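# Carry the carton around the corner onto the taped spot

## Task

Bring the carton around the corner and set it down on the area outlined with yellow tape. It must stand upright and sit entirely within the tape, with no part over the tape. If it tips over or is left leaning, the task fails. It only counts if the carton stays put by itself, without the robot holding it.

## Robot and tools

Robot: TidyBot++. It has a four-caster mobile base (0.54 m long, 0.50 m wide, 0.38 m tall) with one seven-joint arm and a two-finger gripper on top. The shoulder sits 0.12 m ahead of the base centre and 0.68 m above the floor. There are two cameras: base_camera, and wrist_camera, which looks along the hand. Loose objects may occasionally get nudged by an outside push.

Frames: the base frame has its origin on the floor below the base centre, with x forward, y left and z up. hand_pose is reported in this frame. It is the point midway between the finger pads. Its z axis runs out along the fingers, and the fingers close along its y axis. The odometry frame is the base frame as it was at the start of the scene. base_odometry counts wheel rotation only, so wheel slip shows up as travel, and it can drift a few cm and several degrees over roughly thirty moves. Heading is positive to the left and runs from -3.142 to 3.142. base_tilt is in degrees, with forward lean and right lean positive, and carries a fixed bias of about 1 degree.

execute_actions(actions, cameras): actions is a list holding one action, or none (an empty list just reports state and images). An action may hold "base", "joints" and "speeds". Its motions start together but may finish at different times.
- base takes exactly one key, as a relative offset from where the base last measured itself in this scene. translate_m is metres straight ahead, forward positive, -2 to 2. strafe_m is metres sideways, left positive, -2 to 2. rotate_rad is radians turned in place, counter-clockwise seen from above positive, -6.3 to 6.3.
- joints holds absolute targets by name, in radians. joint_1_rad takes any angle; positive is clockwise from above, the opposite sense to rotate_rad. joint_2_rad is the shoulder, -2.249 to 2.249. joint_3_rad takes any angle. joint_4_rad is the elbow, -2.579 to 2.579. joint_5_rad takes any angle. joint_6_rad is the wrist, -2.099 to 2.099. joint_7_rad takes any angle. gripper_pos is unitless, from 0 (open) to 1 (closed). The done tolerances are ±0.039 for joints 1-4, ±0.056 for joints 5-7 and ±0.03 for the gripper. Any-angle joints take the short way round, so for a bigger turn send steps of less than half a turn.
- speeds lowers top speeds for this action only. translate_m and strafe_m take 0.05 to 0.5 m/s, and rotate_rad takes 0.1 to 1.57 rad/s. The maxima are the defaults.
A base move that would need more than 8.667 s is refused, and no action may run beyond 15 s. An unknown key or a value out of range rejects the whole call, and nothing moves. A joint or base left out of an action may still be driving toward its previous target. cameras is a list of "base_camera", "wrist_camera" or "all". Omitting it, null or ["all"] gives all cameras, and [] gives none. The "pictures" line lists the images in order.

wait(seconds): 0 to 10 s with no new command. It returns the same report as an empty action. zoom_image(camera, region): region is [x0, y0, x1, y1] in pixels of that camera's latest full image, measured from the top-left corner, at most 504 x 504. finished_scene(scene): pass the current scene number. This is final, so the carton must already be placed and resting on its own. The result tells you whether the task succeeded. If a call in a reply reports a stop, any later execute_actions, wait and finished_scene calls in that reply are skipped. While you think, the robot keeps holding your last command.

Arm geometry: the upper arm is 0.42 m, the forearm 0.31 m and the hand 0.31 m (wrist to hand point). With joint_1_rad = 0, joint_3_rad = 3.14 and joint_5_rad = 0, the arm lies in the vertical plane through x. Measured from vertical, with forward lean positive, the upper arm is at joint_2_rad, the forearm at joint_2_rad - joint_4_rad, and the hand at that value minus joint_6_rad. The hand's forward reach from the shoulder is the sum of length x sin(angle), and its height above the shoulder is the sum of length x cos(angle). Starting from 3.14, increasing joint_3_rad swings a forward-bent forearm to the right. Increasing joint_5_rad swings a bent hand to the right. With the hand down, increasing joint_7_rad turns it counter-clockwise from above, and at 1.57 the fingers open left and right. Joints move at up to 1.39 rad/s (1.22 for joints 5-7). The arm begins folded with the hand down, reaching up to 0.08 m past the base front, with the elbow up to 1.15 m high. A downward-pointing hand reaches at most about 0.94 m high, and only near the base.

Gripper: the pad gap is roughly 85 x (1 - gripper_pos) mm, up to 3 mm wider mid-stroke. At 1 each finger keeps squeezing with about 96-120 N. A "done" at 1 means the gripper is empty or holds something very thin. "off_target" means an object stopped the fingers. Closed fingertips reach about 20 mm beyond the hand point.

Result lines: base_status and joint_status report "done", "off_target" (resting short, possibly still pushing), "contact_stop" or "time_out" (the old target is dropped and the joint or base holds there), and "not_followed". "joint command not followed" plus "cause:" means arm targets were withheld to avoid a self-collision. These targets may be retried on later actions. Nothing prevents the arm from hitting the base. A blocked base shoves until it times out and can still report "done". A base "contact_stop" means the base reached its target and was then pushed, and the wheels resist until your next base command. on_its_own lists things your call did not command. motor_effort is the percentage of maximum, with the peak in brackets. It is biased and noisy. "Motor temperatures" lists the joints in joint_positions order. MOTOR HOT appears from 60 °C. At 75 °C an OVER-TEMPERATURE FAULT occurs and the arm sags, and keys report "limit_stop_at_motor_heat". Resend those targets. Holding a load heats the motors. "ARM HIT" flags a hard hit against the base or the arm itself. Torque fault limits are 104.5 N m for joints 1-4 (warning at 56.7) and 51.3 N m for joints 5-7 (warning at 29.4). A fault freezes the arm and gripper for 10 s and skips the rest of the call, but the base keeps going.

Accuracy: friction can leave joints slightly off target even when the status says done. To correct, send each joint its last command + (wanted - read). hand_pose itself may be 1-2 cm off, so check the images. A held load makes the arm sag, so never command a joint to its current reading while carrying something.

Avoid: driving while the arm is caught on something about 0.8 m or higher, which can tip the robot. Avoid sideways pushes on a raised hand, which can lift wheels. To undo a lean, retract the arm or back away. Also avoid lowering the fingers onto the floor, drops, slams, hard shoves, and letting the carton fall or tilt.

Each tool is called after ">>>" by a JSON object that holds its "api" and its "payload", one argument or row to a line.

## Session

>>> {"api": "execute_actions", "payload": {
  "actions": []
}}

Scene clock: 0.00 s.
Motor temperatures (°C, as the motors report them): [28 24 25 27 31 29 31]
base_odometry: x=+0.000 y=+0.000 heading=+0.000 (m, m, rad; odometry frame)
base_tilt: forward=+0.0 right=-0.3 (deg)
base_status: not commanded
joint_positions: joint_1_rad=+0.002 joint_2_rad=-0.376 joint_3_rad=+3.130 joint_4_rad=-2.535 joint_5_rad=+0.028 joint_6_rad=-0.874 joint_7_rad=+1.559 gripper_pos=+0.000
joint_status: not commanded
motor_effort: joint_1_rad=+0 joint_2_rad=+1 joint_3_rad=+0 joint_4_rad=+12 joint_5_rad=+1 joint_6_rad=-1 joint_7_rad=-1 (%)
hand_pose: x=+0.2595 y=-0.0047 z=+0.5892 quat_wxyz=(+0.013, +0.998, +0.007, +0.054) (m; base frame)
pictures: base_camera, wrist_camera
Images, in order (width x height): base_camera 644x364, wrist_camera 644x476.

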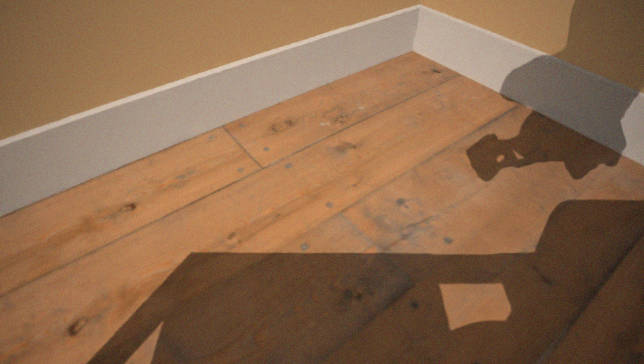

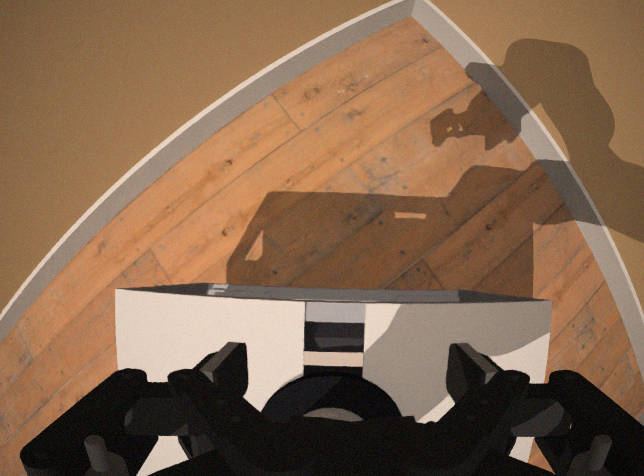

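Facing a corner. Turn around with the wrist tilted up to look.

>>> {"api": "execute_actions", "payload": {
  "actions": [
    {"base":{"rotate_rad":2.4},"joints":{"joint_6_rad":0.0}}
  ]
}}

Scene clock: 4.23 s.
Motor temperatures (°C, as the motors report them): [28 24 25 27 31 29 31]
base_odometry: x=+0.000 y=+0.000 heading=+2.400 (m, m, rad; odometry frame)
base_tilt: forward=+0.0 right=-0.3 (deg)
base_status: done
joint_positions: joint_1_rad=+0.002 joint_2_rad=-0.376 joint_3_rad=+3.130 joint_4_rad=-2.532 joint_5_rad=+0.028 joint_6_rad=-0.001 joint_7_rad=+1.559 gripper_pos=+0.000
joint_status: all done
motor_effort: joint_1_rad=-1(1) joint_2_rad=-4(5) joint_3_rad=+0(1) joint_4_rad=+21(21) joint_5_rad=+1(1) joint_6_rad=+6(5) joint_7_rad=-1(1) (%)
hand_pose: x=+0.4856 y=+0.0046 z=+0.7271 quat_wxyz=(+0.004, +0.881, +0.012, +0.472) (m; base frame)
pictures: base_camera, wrist_camera
Images, in order (width x height): base_camera 644x364, wrist_camera 644x476.

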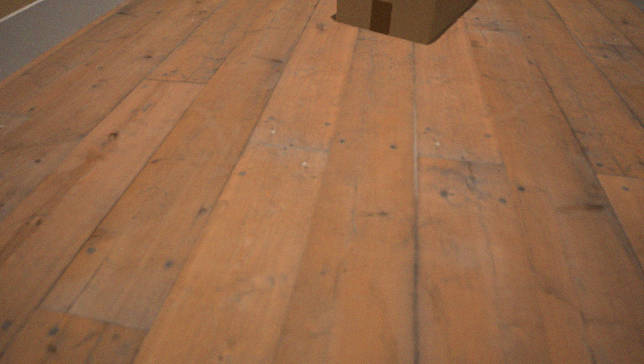

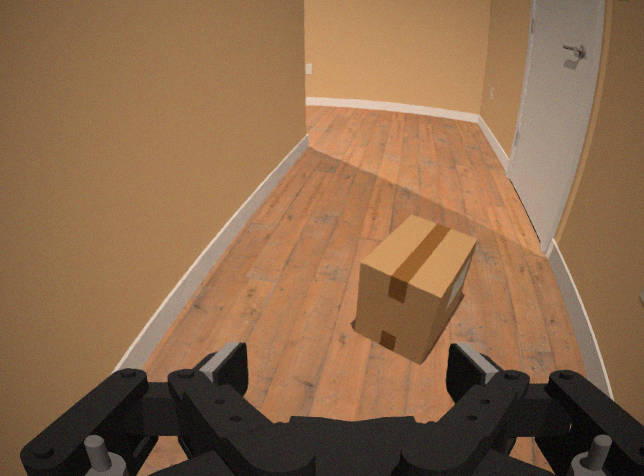

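>>> {"api": "execute_actions", "payload": {
  "actions": [
    {"base":{"rotate_rad":-0.2}}
  ],
  "cameras": []
}}

>>> {"api": "execute_actions", "payload": {
  "actions": [
    {"base":{"translate_m":0.55},"joints":{"joint_6_rad":-0.3}}
  ]
}}

Scene clock: 8.53 s.
Motor temperatures (°C, as the motors report them): [28 24 25 27 31 29 31]
base_odometry: x=+0.000 y=+0.000 heading=+2.200 (m, m, rad; odometry frame)
base_tilt: forward=+0.0 right=-0.3 (deg)
base_status: done
joint_positions: joint_1_rad=+0.002 joint_2_rad=-0.376 joint_3_rad=+3.130 joint_4_rad=-2.532 joint_5_rad=+0.028 joint_6_rad=-0.001 joint_7_rad=+1.559 gripper_pos=+0.000
joint_status: not commanded
motor_effort: joint_1_rad=-1(2) joint_2_rad=-4(4) joint_3_rad=+0(1) joint_4_rad=+21(21) joint_5_rad=+1(1) joint_6_rad=+6(6) joint_7_rad=-1(1) (%)
hand_pose: x=+0.4856 y=+0.0046 z=+0.7271 quat_wxyz=(+0.004, +0.881, +0.012, +0.472) (m; base frame)
pictures: none
No camera images: the call's "cameras" was empty. Leave "cameras" out to get every camera's image.

Scene clock: 10.93 s.
Motor temperatures (°C, as the motors report them): [28 24 25 27 31 29 31]
base_odometry: x=-0.324 y=+0.444 heading=+2.201 (m, m, rad; odometry frame)
base_tilt: forward=+0.0 right=-0.3 (deg)
base_status: done
joint_positions: joint_1_rad=+0.002 joint_2_rad=-0.376 joint_3_rad=+3.130 joint_4_rad=-2.542 joint_5_rad=+0.028 joint_6_rad=-0.299 joint_7_rad=+1.559 gripper_pos=+0.000
joint_status: all done
motor_effort: joint_1_rad=-1(1) joint_2_rad=-4(5) joint_3_rad=+0(0) joint_4_rad=+19(23) joint_5_rad=+1(1) joint_6_rad=+4(6) joint_7_rad=-1(2) (%)
hand_pose: x=+0.4197 y=+0.0011 z=+0.6543 quat_wxyz=(+0.007, +0.943, +0.010, +0.332) (m; base frame)
pictures: base_camera, wrist_camera
Images, in order (width x height): base_camera 644x364, wrist_camera 644x476.

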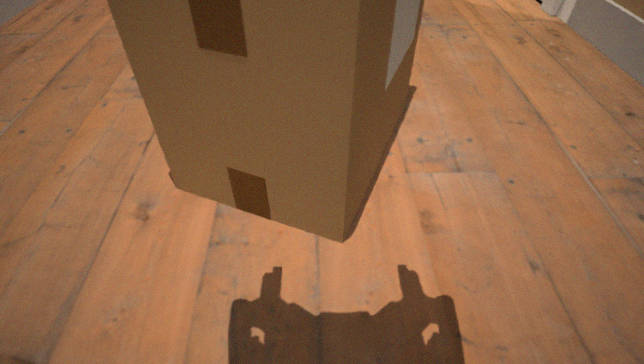

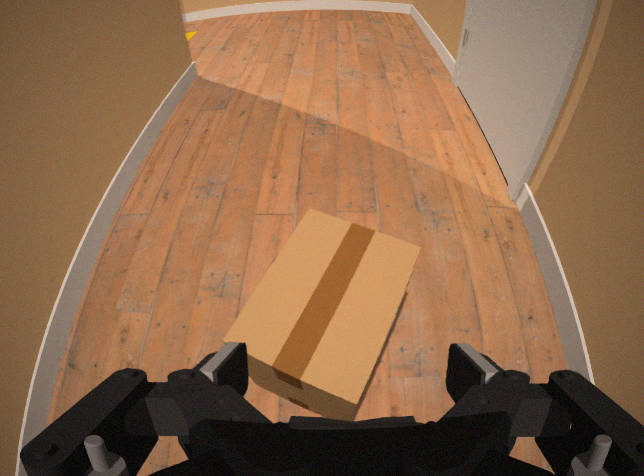

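Aligned. Push.

>>> {"api": "execute_actions", "payload": {
  "actions": [
    {"base":{"translate_m":0.5},"speeds":{"translate_m":0.15}}
  ]
}}

>>> {"api": "execute_actions", "payload": {
  "actions": [
    {"base":{"translate_m":1.2},"speeds":{"translate_m":0.3}}
  ]
}}

Scene clock: 17.10 s.
Motor temperatures (°C, as the motors report them): [28 24 25 27 31 29 31]
base_odometry: x=-0.619 y=+0.848 heading=+2.201 (m, m, rad; odometry frame)
base_tilt: forward=+0.0 right=-0.3 (deg)
base_status: done
joint_positions: joint_1_rad=+0.002 joint_2_rad=-0.376 joint_3_rad=+3.130 joint_4_rad=-2.542 joint_5_rad=+0.028 joint_6_rad=-0.299 joint_7_rad=+1.559 gripper_pos=+0.000
joint_status: not commanded
motor_effort: joint_1_rad=-1(1) joint_2_rad=-3(5) joint_3_rad=+0(0) joint_4_rad=+19(21) joint_5_rad=+0(1) joint_6_rad=+5(5) joint_7_rad=-2(1) (%)
hand_pose: x=+0.4197 y=+0.0011 z=+0.6543 quat_wxyz=(+0.007, +0.943, +0.010, +0.332) (m; base frame)
pictures: base_camera, wrist_camera
Images, in order (width x height): base_camera 644x364, wrist_camera 644x476.

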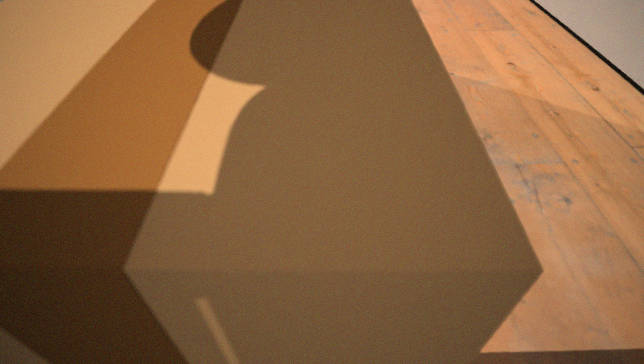

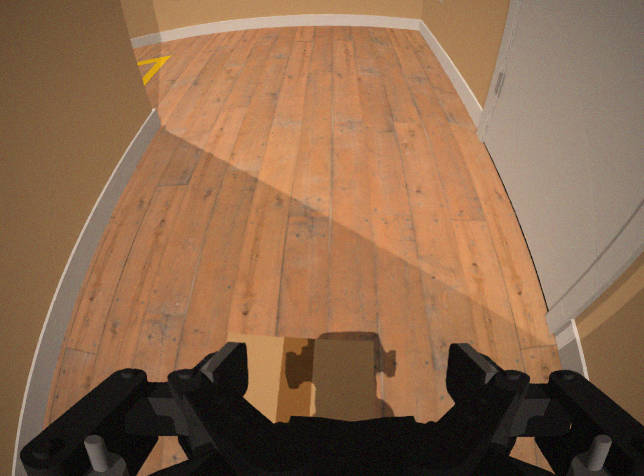

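Scene clock: 22.00 s.
Motor temperatures (°C, as the motors report them): [28 24 25 27 31 29 31]
base_odometry: x=-1.328 y=+1.817 heading=+2.202 (m, m, rad; odometry frame)
base_tilt: forward=+0.0 right=-0.3 (deg)
base_status: done
joint_positions: joint_1_rad=+0.002 joint_2_rad=-0.376 joint_3_rad=+3.130 joint_4_rad=-2.542 joint_5_rad=+0.028 joint_6_rad=-0.299 joint_7_rad=+1.559 gripper_pos=+0.000
joint_status: not commanded
motor_effort: joint_1_rad=-1(0) joint_2_rad=-4(5) joint_3_rad=+0(0) joint_4_rad=+19(21) joint_5_rad=+0(1) joint_6_rad=+5(5) joint_7_rad=-1(1) (%)
hand_pose: x=+0.4198 y=+0.0011 z=+0.6544 quat_wxyz=(+0.007, +0.943, +0.010, +0.332) (m; base frame)
pictures: base_camera, wrist_camera
Images, in order (width x height): base_camera 644x364, wrist_camera 644x476.

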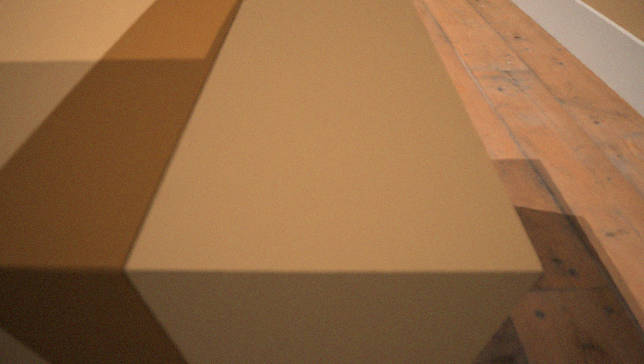

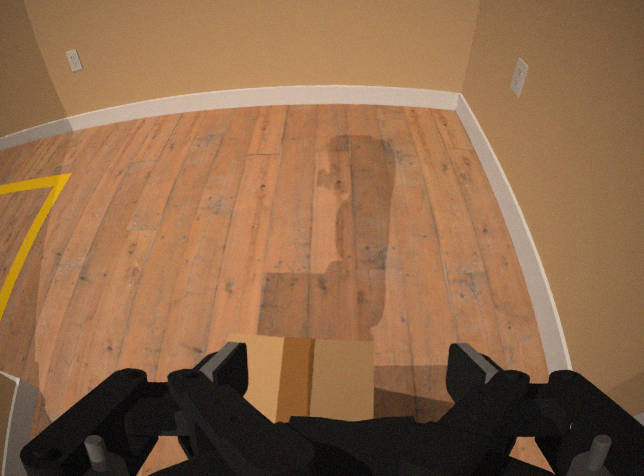

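>>> {"api": "execute_actions", "payload": {
  "actions": [
    {"base":{"translate_m":0.25},"speeds":{"translate_m":0.25},"joints":{"joint_1_rad":-0.9,"joint_6_rad":-0.5}}
  ]
}}

Scene clock: 26.60 s.
Motor temperatures (°C, as the motors report them): [28 24 25 27 31 29 31]
base_odometry: x=-1.475 y=+2.019 heading=+2.202 (m, m, rad; odometry frame)
base_tilt: forward=+0.0 right=-0.3 (deg)
base_status: done
joint_positions: joint_1_rad=-0.890 joint_2_rad=-0.376 joint_3_rad=+3.130 joint_4_rad=-2.542 joint_5_rad=+0.028 joint_6_rad=-0.478 joint_7_rad=+1.559 gripper_pos=+0.000
joint_status: all done
motor_effort: joint_1_rad=-1(1) joint_2_rad=-2(4) joint_3_rad=+0(0) joint_4_rad=+19(21) joint_5_rad=+0(1) joint_6_rad=+4(6) joint_7_rad=-1(2) (%)
hand_pose: x=+0.2793 y=+0.1975 z=+0.6235 quat_wxyz=(-0.098, +0.870, +0.427, +0.226) (m; base frame)
pictures: base_camera, wrist_camera
Images, in order (width x height): base_camera 644x364, wrist_camera 644x476.

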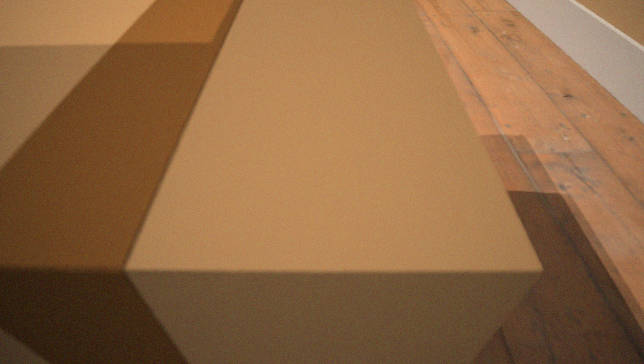

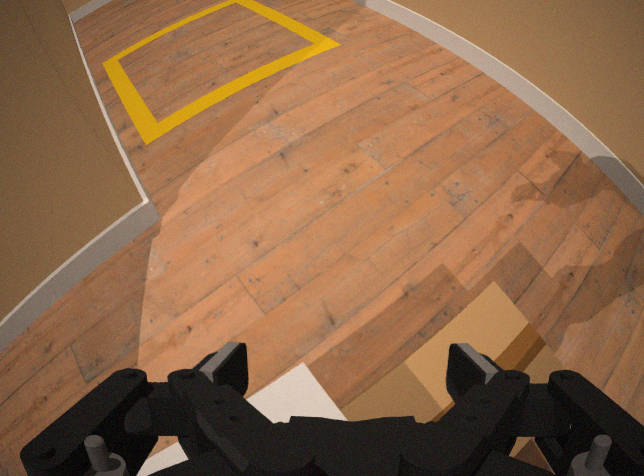

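>>> {"api": "execute_actions", "payload": {
  "actions": [
    {"base":{"translate_m":0.2},"speeds":{"translate_m":0.25},"joints":{"joint_1_rad":-1.57}}
  ],
  "cameras": []
}}

>>> {"api": "execute_actions", "payload": {
  "actions": [
    {"base":{"translate_m":-0.04}}
  ],
  "cameras": []
}}

>>> {"api": "execute_actions", "payload": {
  "actions": [
    {"base":{"strafe_m":-0.37},"joints":{"joint_1_rad":0,"joint_6_rad":-0.8}}
  ]
}}

Scene clock: 32.63 s.
Motor temperatures (°C, as the motors report them): [28 24 25 27 31 29 31]
base_odometry: x=-1.593 y=+2.181 heading=+2.202 (m, m, rad; odometry frame)
base_tilt: forward=+0.0 right=-0.3 (deg)
base_status: done
joint_positions: joint_1_rad=-1.560 joint_2_rad=-0.376 joint_3_rad=+3.130 joint_4_rad=-2.542 joint_5_rad=+0.028 joint_6_rad=-0.480 joint_7_rad=+1.559 gripper_pos=+0.000
joint_status: all done
motor_effort: joint_1_rad=-1(1) joint_2_rad=-2(3) joint_3_rad=+0(0) joint_4_rad=+19(19) joint_5_rad=+0(1) joint_6_rad=+3(3) joint_7_rad=-1(1) (%)
hand_pose: x=+0.1220 y=+0.2540 z=+0.6233 quat_wxyz=(-0.167, +0.682, +0.689, +0.181) (m; base frame)
pictures: none
No camera images: the call's "cameras" was empty. Leave "cameras" out to get every camera's image.

Scene clock: 33.50 s.
Motor temperatures (°C, as the motors report them): [28 24 25 27 31 29 31]
base_odometry: x=-1.570 y=+2.148 heading=+2.202 (m, m, rad; odometry frame)
base_tilt: forward=+0.0 right=-0.3 (deg)
base_status: done
joint_positions: joint_1_rad=-1.560 joint_2_rad=-0.376 joint_3_rad=+3.130 joint_4_rad=-2.542 joint_5_rad=+0.028 joint_6_rad=-0.480 joint_7_rad=+1.559 gripper_pos=+0.000
joint_status: not commanded
motor_effort: joint_1_rad=-1(0) joint_2_rad=-2(3) joint_3_rad=+0(1) joint_4_rad=+19(19) joint_5_rad=+1(1) joint_6_rad=+3(3) joint_7_rad=-1(1) (%)
hand_pose: x=+0.1220 y=+0.2540 z=+0.6233 quat_wxyz=(-0.167, +0.682, +0.689, +0.181) (m; base frame)
pictures: none
No camera images: the call's "cameras" was empty. Leave "cameras" out to get every camera's image.

Scene clock: 37.60 s.
Motor temperatures (°C, as the motors report them): [28 24 25 27 31 29 31]
base_odometry: x=-1.318 y=+2.332 heading=+2.203 (m, m, rad; odometry frame)
base_tilt: forward=+0.0 right=-0.3 (deg)
base_status: strafe_m time_out (by the wheels' count: -0.312 of -0.370)
joint_positions: joint_1_rad=-0.010 joint_2_rad=-0.382 joint_3_rad=+3.132 joint_4_rad=-2.541 joint_5_rad=+0.029 joint_6_rad=-0.781 joint_7_rad=+1.559 gripper_pos=+0.000
joint_status: all done
motor_effort: joint_1_rad=-1(3) joint_2_rad=-2(14) joint_3_rad=+0(6) joint_4_rad=+17(27) joint_5_rad=+1(4) joint_6_rad=+1(6) joint_7_rad=-1(2) (%)
hand_pose: x=+0.2862 y=-0.0021 z=+0.5930 quat_wxyz=(+0.011, +0.995, +0.013, +0.101) (m; base frame)
pictures: base_camera, wrist_camera
Images, in order (width x height): base_camera 644x364, wrist_camera 644x476.

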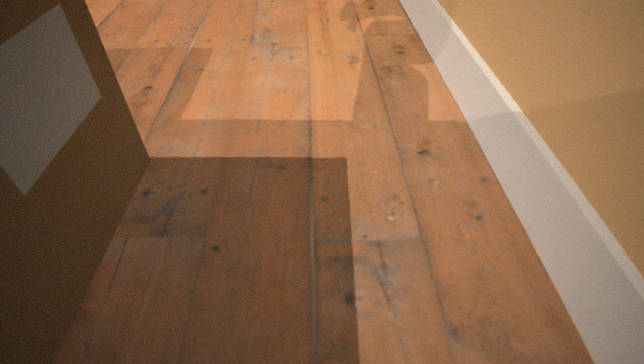

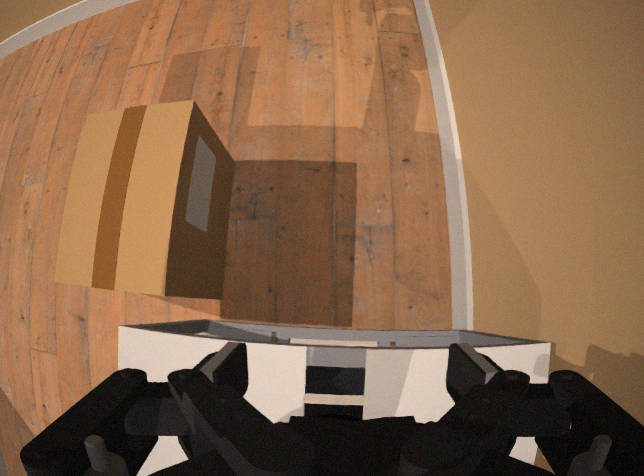

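>>> {"api": "execute_actions", "payload": {
  "actions": [
    {"base":{"strafe_m":0.03},"joints":{"joint_2_rad":1.23,"joint_4_rad":-1.9,"joint_6_rad":0,"gripper_pos":1}}
  ]
}}

>>> {"api": "execute_actions", "payload": {
  "actions": [
    {"base":{"strafe_m":0.35},"speeds":{"strafe_m":0.1}}
  ]
}}

Scene clock: 44.50 s.
Motor temperatures (°C, as the motors report them): [28 24 25 27 31 29 31]
base_odometry: x=-1.342 y=+2.315 heading=+2.203 (m, m, rad; odometry frame)
base_tilt: forward=+0.0 right=-0.3 (deg)
base_status: done
joint_positions: joint_1_rad=-0.010 joint_2_rad=+1.221 joint_3_rad=+3.132 joint_4_rad=-1.917 joint_5_rad=+0.029 joint_6_rad=-0.022 joint_7_rad=+1.559 gripper_pos=+0.999
joint_status: all done
motor_effort: joint_1_rad=-1(1) joint_2_rad=-36(38) joint_3_rad=-2(2) joint_4_rad=+0(18) joint_5_rad=+1(1) joint_6_rad=+0(1) joint_7_rad=-1(1) (%)
hand_pose: x=+0.5096 y=+0.0108 z=+0.2005 quat_wxyz=(-0.004, +1.000, +0.015, -0.009) (m; base frame)
pictures: base_camera, wrist_camera
Images, in order (width x height): base_camera 644x364, wrist_camera 644x476.

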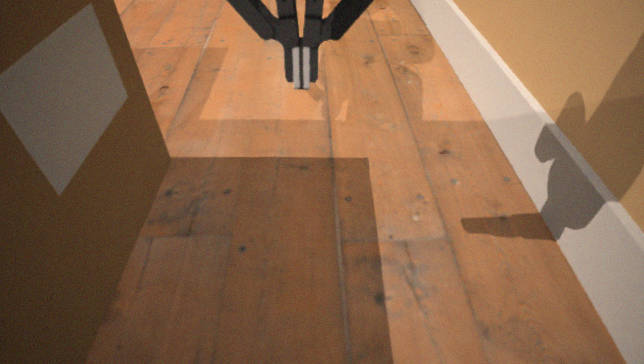

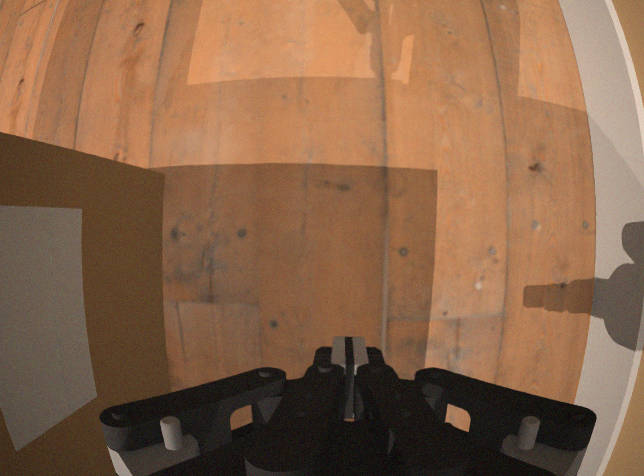

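Scene clock: 48.50 s.
Motor temperatures (°C, as the motors report them): [28 25 25 27 31 29 31]
base_odometry: x=-1.625 y=+2.108 heading=+2.203 (m, m, rad; odometry frame)
base_tilt: forward=+0.0 right=-0.3 (deg)
base_status: done
joint_positions: joint_1_rad=+0.012 joint_2_rad=+1.221 joint_3_rad=+3.146 joint_4_rad=-1.907 joint_5_rad=+0.029 joint_6_rad=-0.015 joint_7_rad=+1.559 gripper_pos=+0.999
joint_status: not commanded
motor_effort: joint_1_rad=-3(5) joint_2_rad=-35(37) joint_3_rad=-5(8) joint_4_rad=+0(1) joint_5_rad=+1(1) joint_6_rad=-1(2) joint_7_rad=-1(1) (%)
hand_pose: x=+0.5182 y=-0.0066 z=+0.2002 quat_wxyz=(+0.002, +1.000, +0.001, -0.001) (m; base frame)
pictures: base_camera, wrist_camera
Images, in order (width x height): base_camera 644x364, wrist_camera 644x476.

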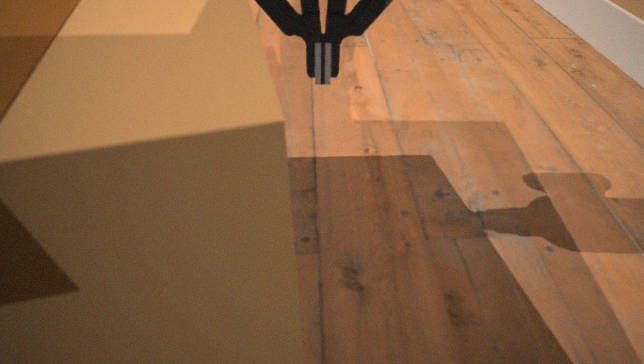

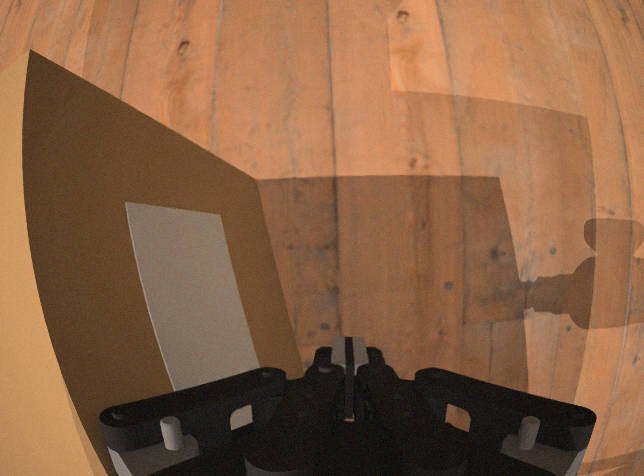

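Light box; now push with the base's side.

>>> {"api": "execute_actions", "payload": {
  "actions": [
    {"base":{"strafe_m":-0.31}}
  ],
  "cameras": []
}}

>>> {"api": "execute_actions", "payload": {
  "actions": [
    {"base":{"translate_m":0.5},"speeds":{"translate_m":0.25},"joints":{"joint_1_rad":-1.57,"joint_2_rad":-0.2,"joint_4_rad":-2.2,"joint_6_rad":-0.7}}
  ],
  "cameras": []
}}

>>> {"api": "execute_actions", "payload": {
  "actions": [
    {"base":{"strafe_m":0.55},"speeds":{"strafe_m":0.15}}
  ]
}}

Scene clock: 54.03 s.
Motor temperatures (°C, as the motors report them): [28 25 25 27 31 29 31]
base_odometry: x=-1.375 y=+2.291 heading=+2.202 (m, m, rad; odometry frame)
base_tilt: forward=+0.0 right=-0.3 (deg)
base_status: done
joint_positions: joint_1_rad=+0.005 joint_2_rad=+1.221 joint_3_rad=+3.134 joint_4_rad=-1.907 joint_5_rad=+0.029 joint_6_rad=-0.015 joint_7_rad=+1.559 gripper_pos=+0.999
joint_status: not commanded
motor_effort: joint_1_rad=-1(3) joint_2_rad=-37(37) joint_3_rad=-2(5) joint_4_rad=+1(2) joint_5_rad=+1(1) joint_6_rad=+0(1) joint_7_rad=-2(1) (%)
hand_pose: x=+0.5182 y=+0.0039 z=+0.2004 quat_wxyz=(-0.004, +1.000, +0.007, -0.001) (m; base frame)
pictures: none
No camera images: the call's "cameras" was empty. Leave "cameras" out to get every camera's image.

Scene clock: 56.87 s.
Motor temperatures (°C, as the motors report them): [28 25 25 27 31 29 31]
base_odometry: x=-1.670 y=+2.695 heading=+2.203 (m, m, rad; odometry frame)
base_tilt: forward=+0.0 right=-0.3 (deg)
base_status: done
joint_positions: joint_1_rad=-1.558 joint_2_rad=-0.189 joint_3_rad=+3.131 joint_4_rad=-2.183 joint_5_rad=+0.029 joint_6_rad=-0.679 joint_7_rad=+1.559 gripper_pos=+0.999
joint_status: all done
motor_effort: joint_1_rad=-1(1) joint_2_rad=-11(40) joint_3_rad=+0(3) joint_4_rad=+20(20) joint_5_rad=+1(1) joint_6_rad=+2(3) joint_7_rad=-1(1) (%)
hand_pose: x=+0.1241 y=+0.3478 z=+0.6881 quat_wxyz=(-0.156, +0.686, +0.689, +0.172) (m; base frame)
pictures: none
No camera images: the call's "cameras" was empty. Leave "cameras" out to get every camera's image.

Scene clock: 61.17 s.
Motor temperatures (°C, as the motors report them): [28 25 25 27 31 29 31]
base_odometry: x=-2.114 y=+2.370 heading=+2.202 (m, m, rad; odometry frame)
base_tilt: forward=+0.0 right=-0.3 (deg)
base_status: done
joint_positions: joint_1_rad=-1.558 joint_2_rad=-0.191 joint_3_rad=+3.131 joint_4_rad=-2.187 joint_5_rad=+0.029 joint_6_rad=-0.681 joint_7_rad=+1.559 gripper_pos=+0.999
joint_status: not commanded
motor_effort: joint_1_rad=-1(1) joint_2_rad=-11(13) joint_3_rad=+0(0) joint_4_rad=+20(21) joint_5_rad=+1(1) joint_6_rad=+3(4) joint_7_rad=-1(1) (%)
hand_pose: x=+0.1240 y=+0.3462 z=+0.6873 quat_wxyz=(-0.155, +0.686, +0.690, +0.171) (m; base frame)
pictures: base_camera, wrist_camera
Images, in order (width x height): base_camera 644x364, wrist_camera 644x476.

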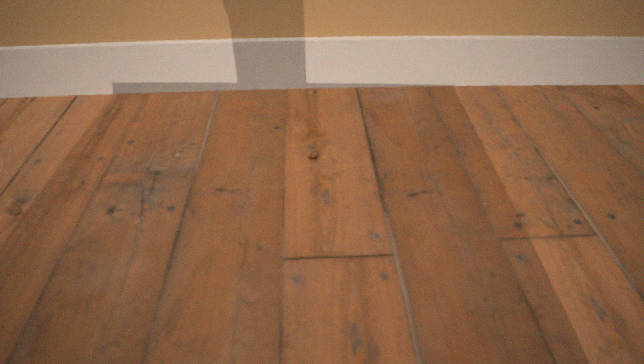

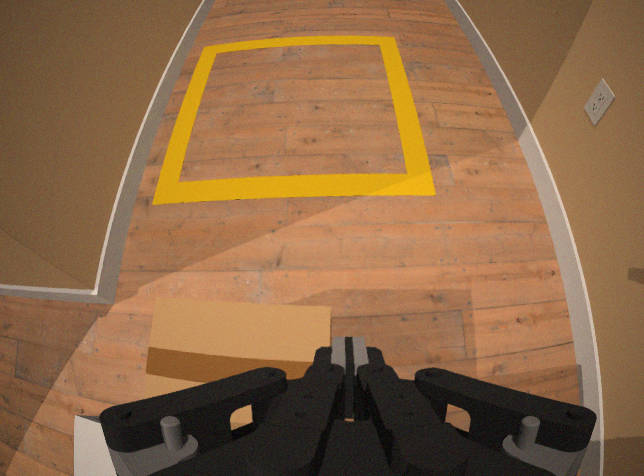

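>>> {"api": "execute_actions", "payload": {
  "actions": [
    {"base":{"rotate_rad":-0.15},"speeds":{"rotate_rad":0.3}}
  ],
  "cameras": []
}}

>>> {"api": "execute_actions", "payload": {
  "actions": [
    {"base":{"strafe_m":0.85},"speeds":{"strafe_m":0.25}}
  ],
  "cameras": []
}}

>>> {"api": "execute_actions", "payload": {
  "actions": [
    {"base":{"strafe_m":-0.2},"joints":{"joint_2_rad":0.3,"joint_4_rad":-1.5,"joint_6_rad":-1.25}}
  ]
}}

Scene clock: 65.63 s.
Motor temperatures (°C, as the motors report them): [28 25 25 27 31 29 31]
base_odometry: x=-2.114 y=+2.370 heading=+2.053 (m, m, rad; odometry frame)
base_tilt: forward=+0.0 right=-0.3 (deg)
base_status: done
joint_positions: joint_1_rad=-1.561 joint_2_rad=-0.191 joint_3_rad=+3.131 joint_4_rad=-2.187 joint_5_rad=+0.029 joint_6_rad=-0.681 joint_7_rad=+1.559 gripper_pos=+0.999
joint_status: not commanded
motor_effort: joint_1_rad=-1(0) joint_2_rad=-11(12) joint_3_rad=-1(1) joint_4_rad=+20(20) joint_5_rad=+1(1) joint_6_rad=+4(4) joint_7_rad=-1(1) (%)
hand_pose: x=+0.1231 y=+0.3462 z=+0.6873 quat_wxyz=(-0.155, +0.685, +0.690, +0.171) (m; base frame)
pictures: none
No camera images: the call's "cameras" was empty. Leave "cameras" out to get every camera's image.

Scene clock: 69.87 s.
Motor temperatures (°C, as the motors report them): [28 25 25 27 31 29 31]
base_odometry: x=-2.868 y=+1.977 heading=+2.052 (m, m, rad; odometry frame)
base_tilt: forward=+0.0 right=-0.3 (deg)
base_status: done
joint_positions: joint_1_rad=-1.561 joint_2_rad=-0.193 joint_3_rad=+3.131 joint_4_rad=-2.188 joint_5_rad=+0.029 joint_6_rad=-0.681 joint_7_rad=+1.559 gripper_pos=+0.999
joint_status: not commanded
motor_effort: joint_1_rad=-1(0) joint_2_rad=-11(13) joint_3_rad=+0(0) joint_4_rad=+20(21) joint_5_rad=+1(1) joint_6_rad=+4(3) joint_7_rad=-1(1) (%)
hand_pose: x=+0.1231 y=+0.3455 z=+0.6873 quat_wxyz=(-0.155, +0.685, +0.691, +0.171) (m; base frame)
pictures: none
No camera images: the call's "cameras" was empty. Leave "cameras" out to get every camera's image.

Scene clock: 71.83 s.
Motor temperatures (°C, as the motors report them): [28 25 25 27 31 29 31]
base_odometry: x=-2.690 y=+2.069 heading=+2.052 (m, m, rad; odometry frame)
base_tilt: forward=+0.0 right=-0.3 (deg)
base_status: done
joint_positions: joint_1_rad=-1.561 joint_2_rad=+0.291 joint_3_rad=+3.131 joint_4_rad=-1.515 joint_5_rad=+0.029 joint_6_rad=-1.228 joint_7_rad=+1.559 gripper_pos=+0.999
joint_status: all done
motor_effort: joint_1_rad=-1(1) joint_2_rad=-28(30) joint_3_rad=-1(1) joint_4_rad=+19(22) joint_5_rad=+1(1) joint_6_rad=+1(3) joint_7_rad=-1(1) (%)
hand_pose: x=+0.1260 y=+0.4598 z=+0.7026 quat_wxyz=(-0.030, +0.707, +0.705, +0.047) (m; base frame)
pictures: base_camera, wrist_camera
Images, in order (width x height): base_camera 644x364, wrist_camera 644x476.

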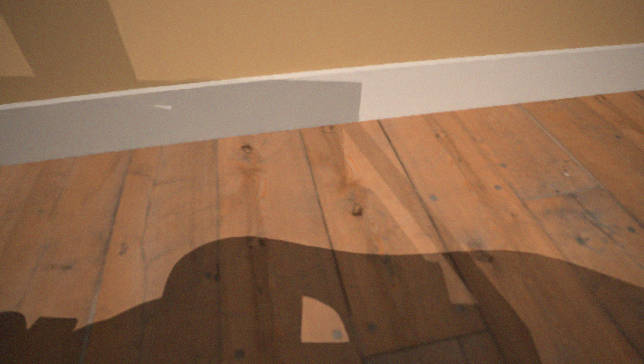

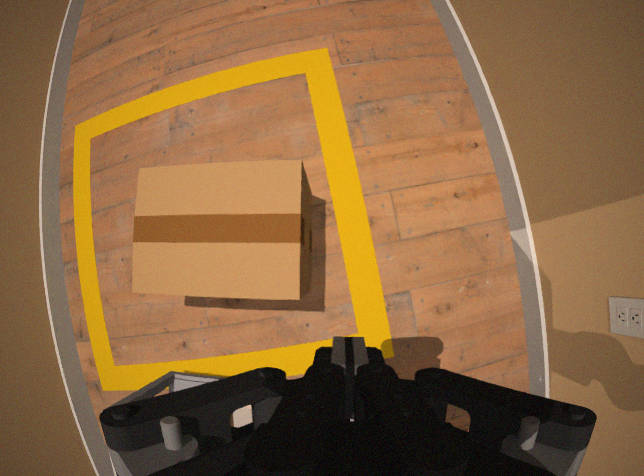

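>>> {"api": "finished_scene", "payload": {
  "scene": 1
}}

The scene is finished: the task was done.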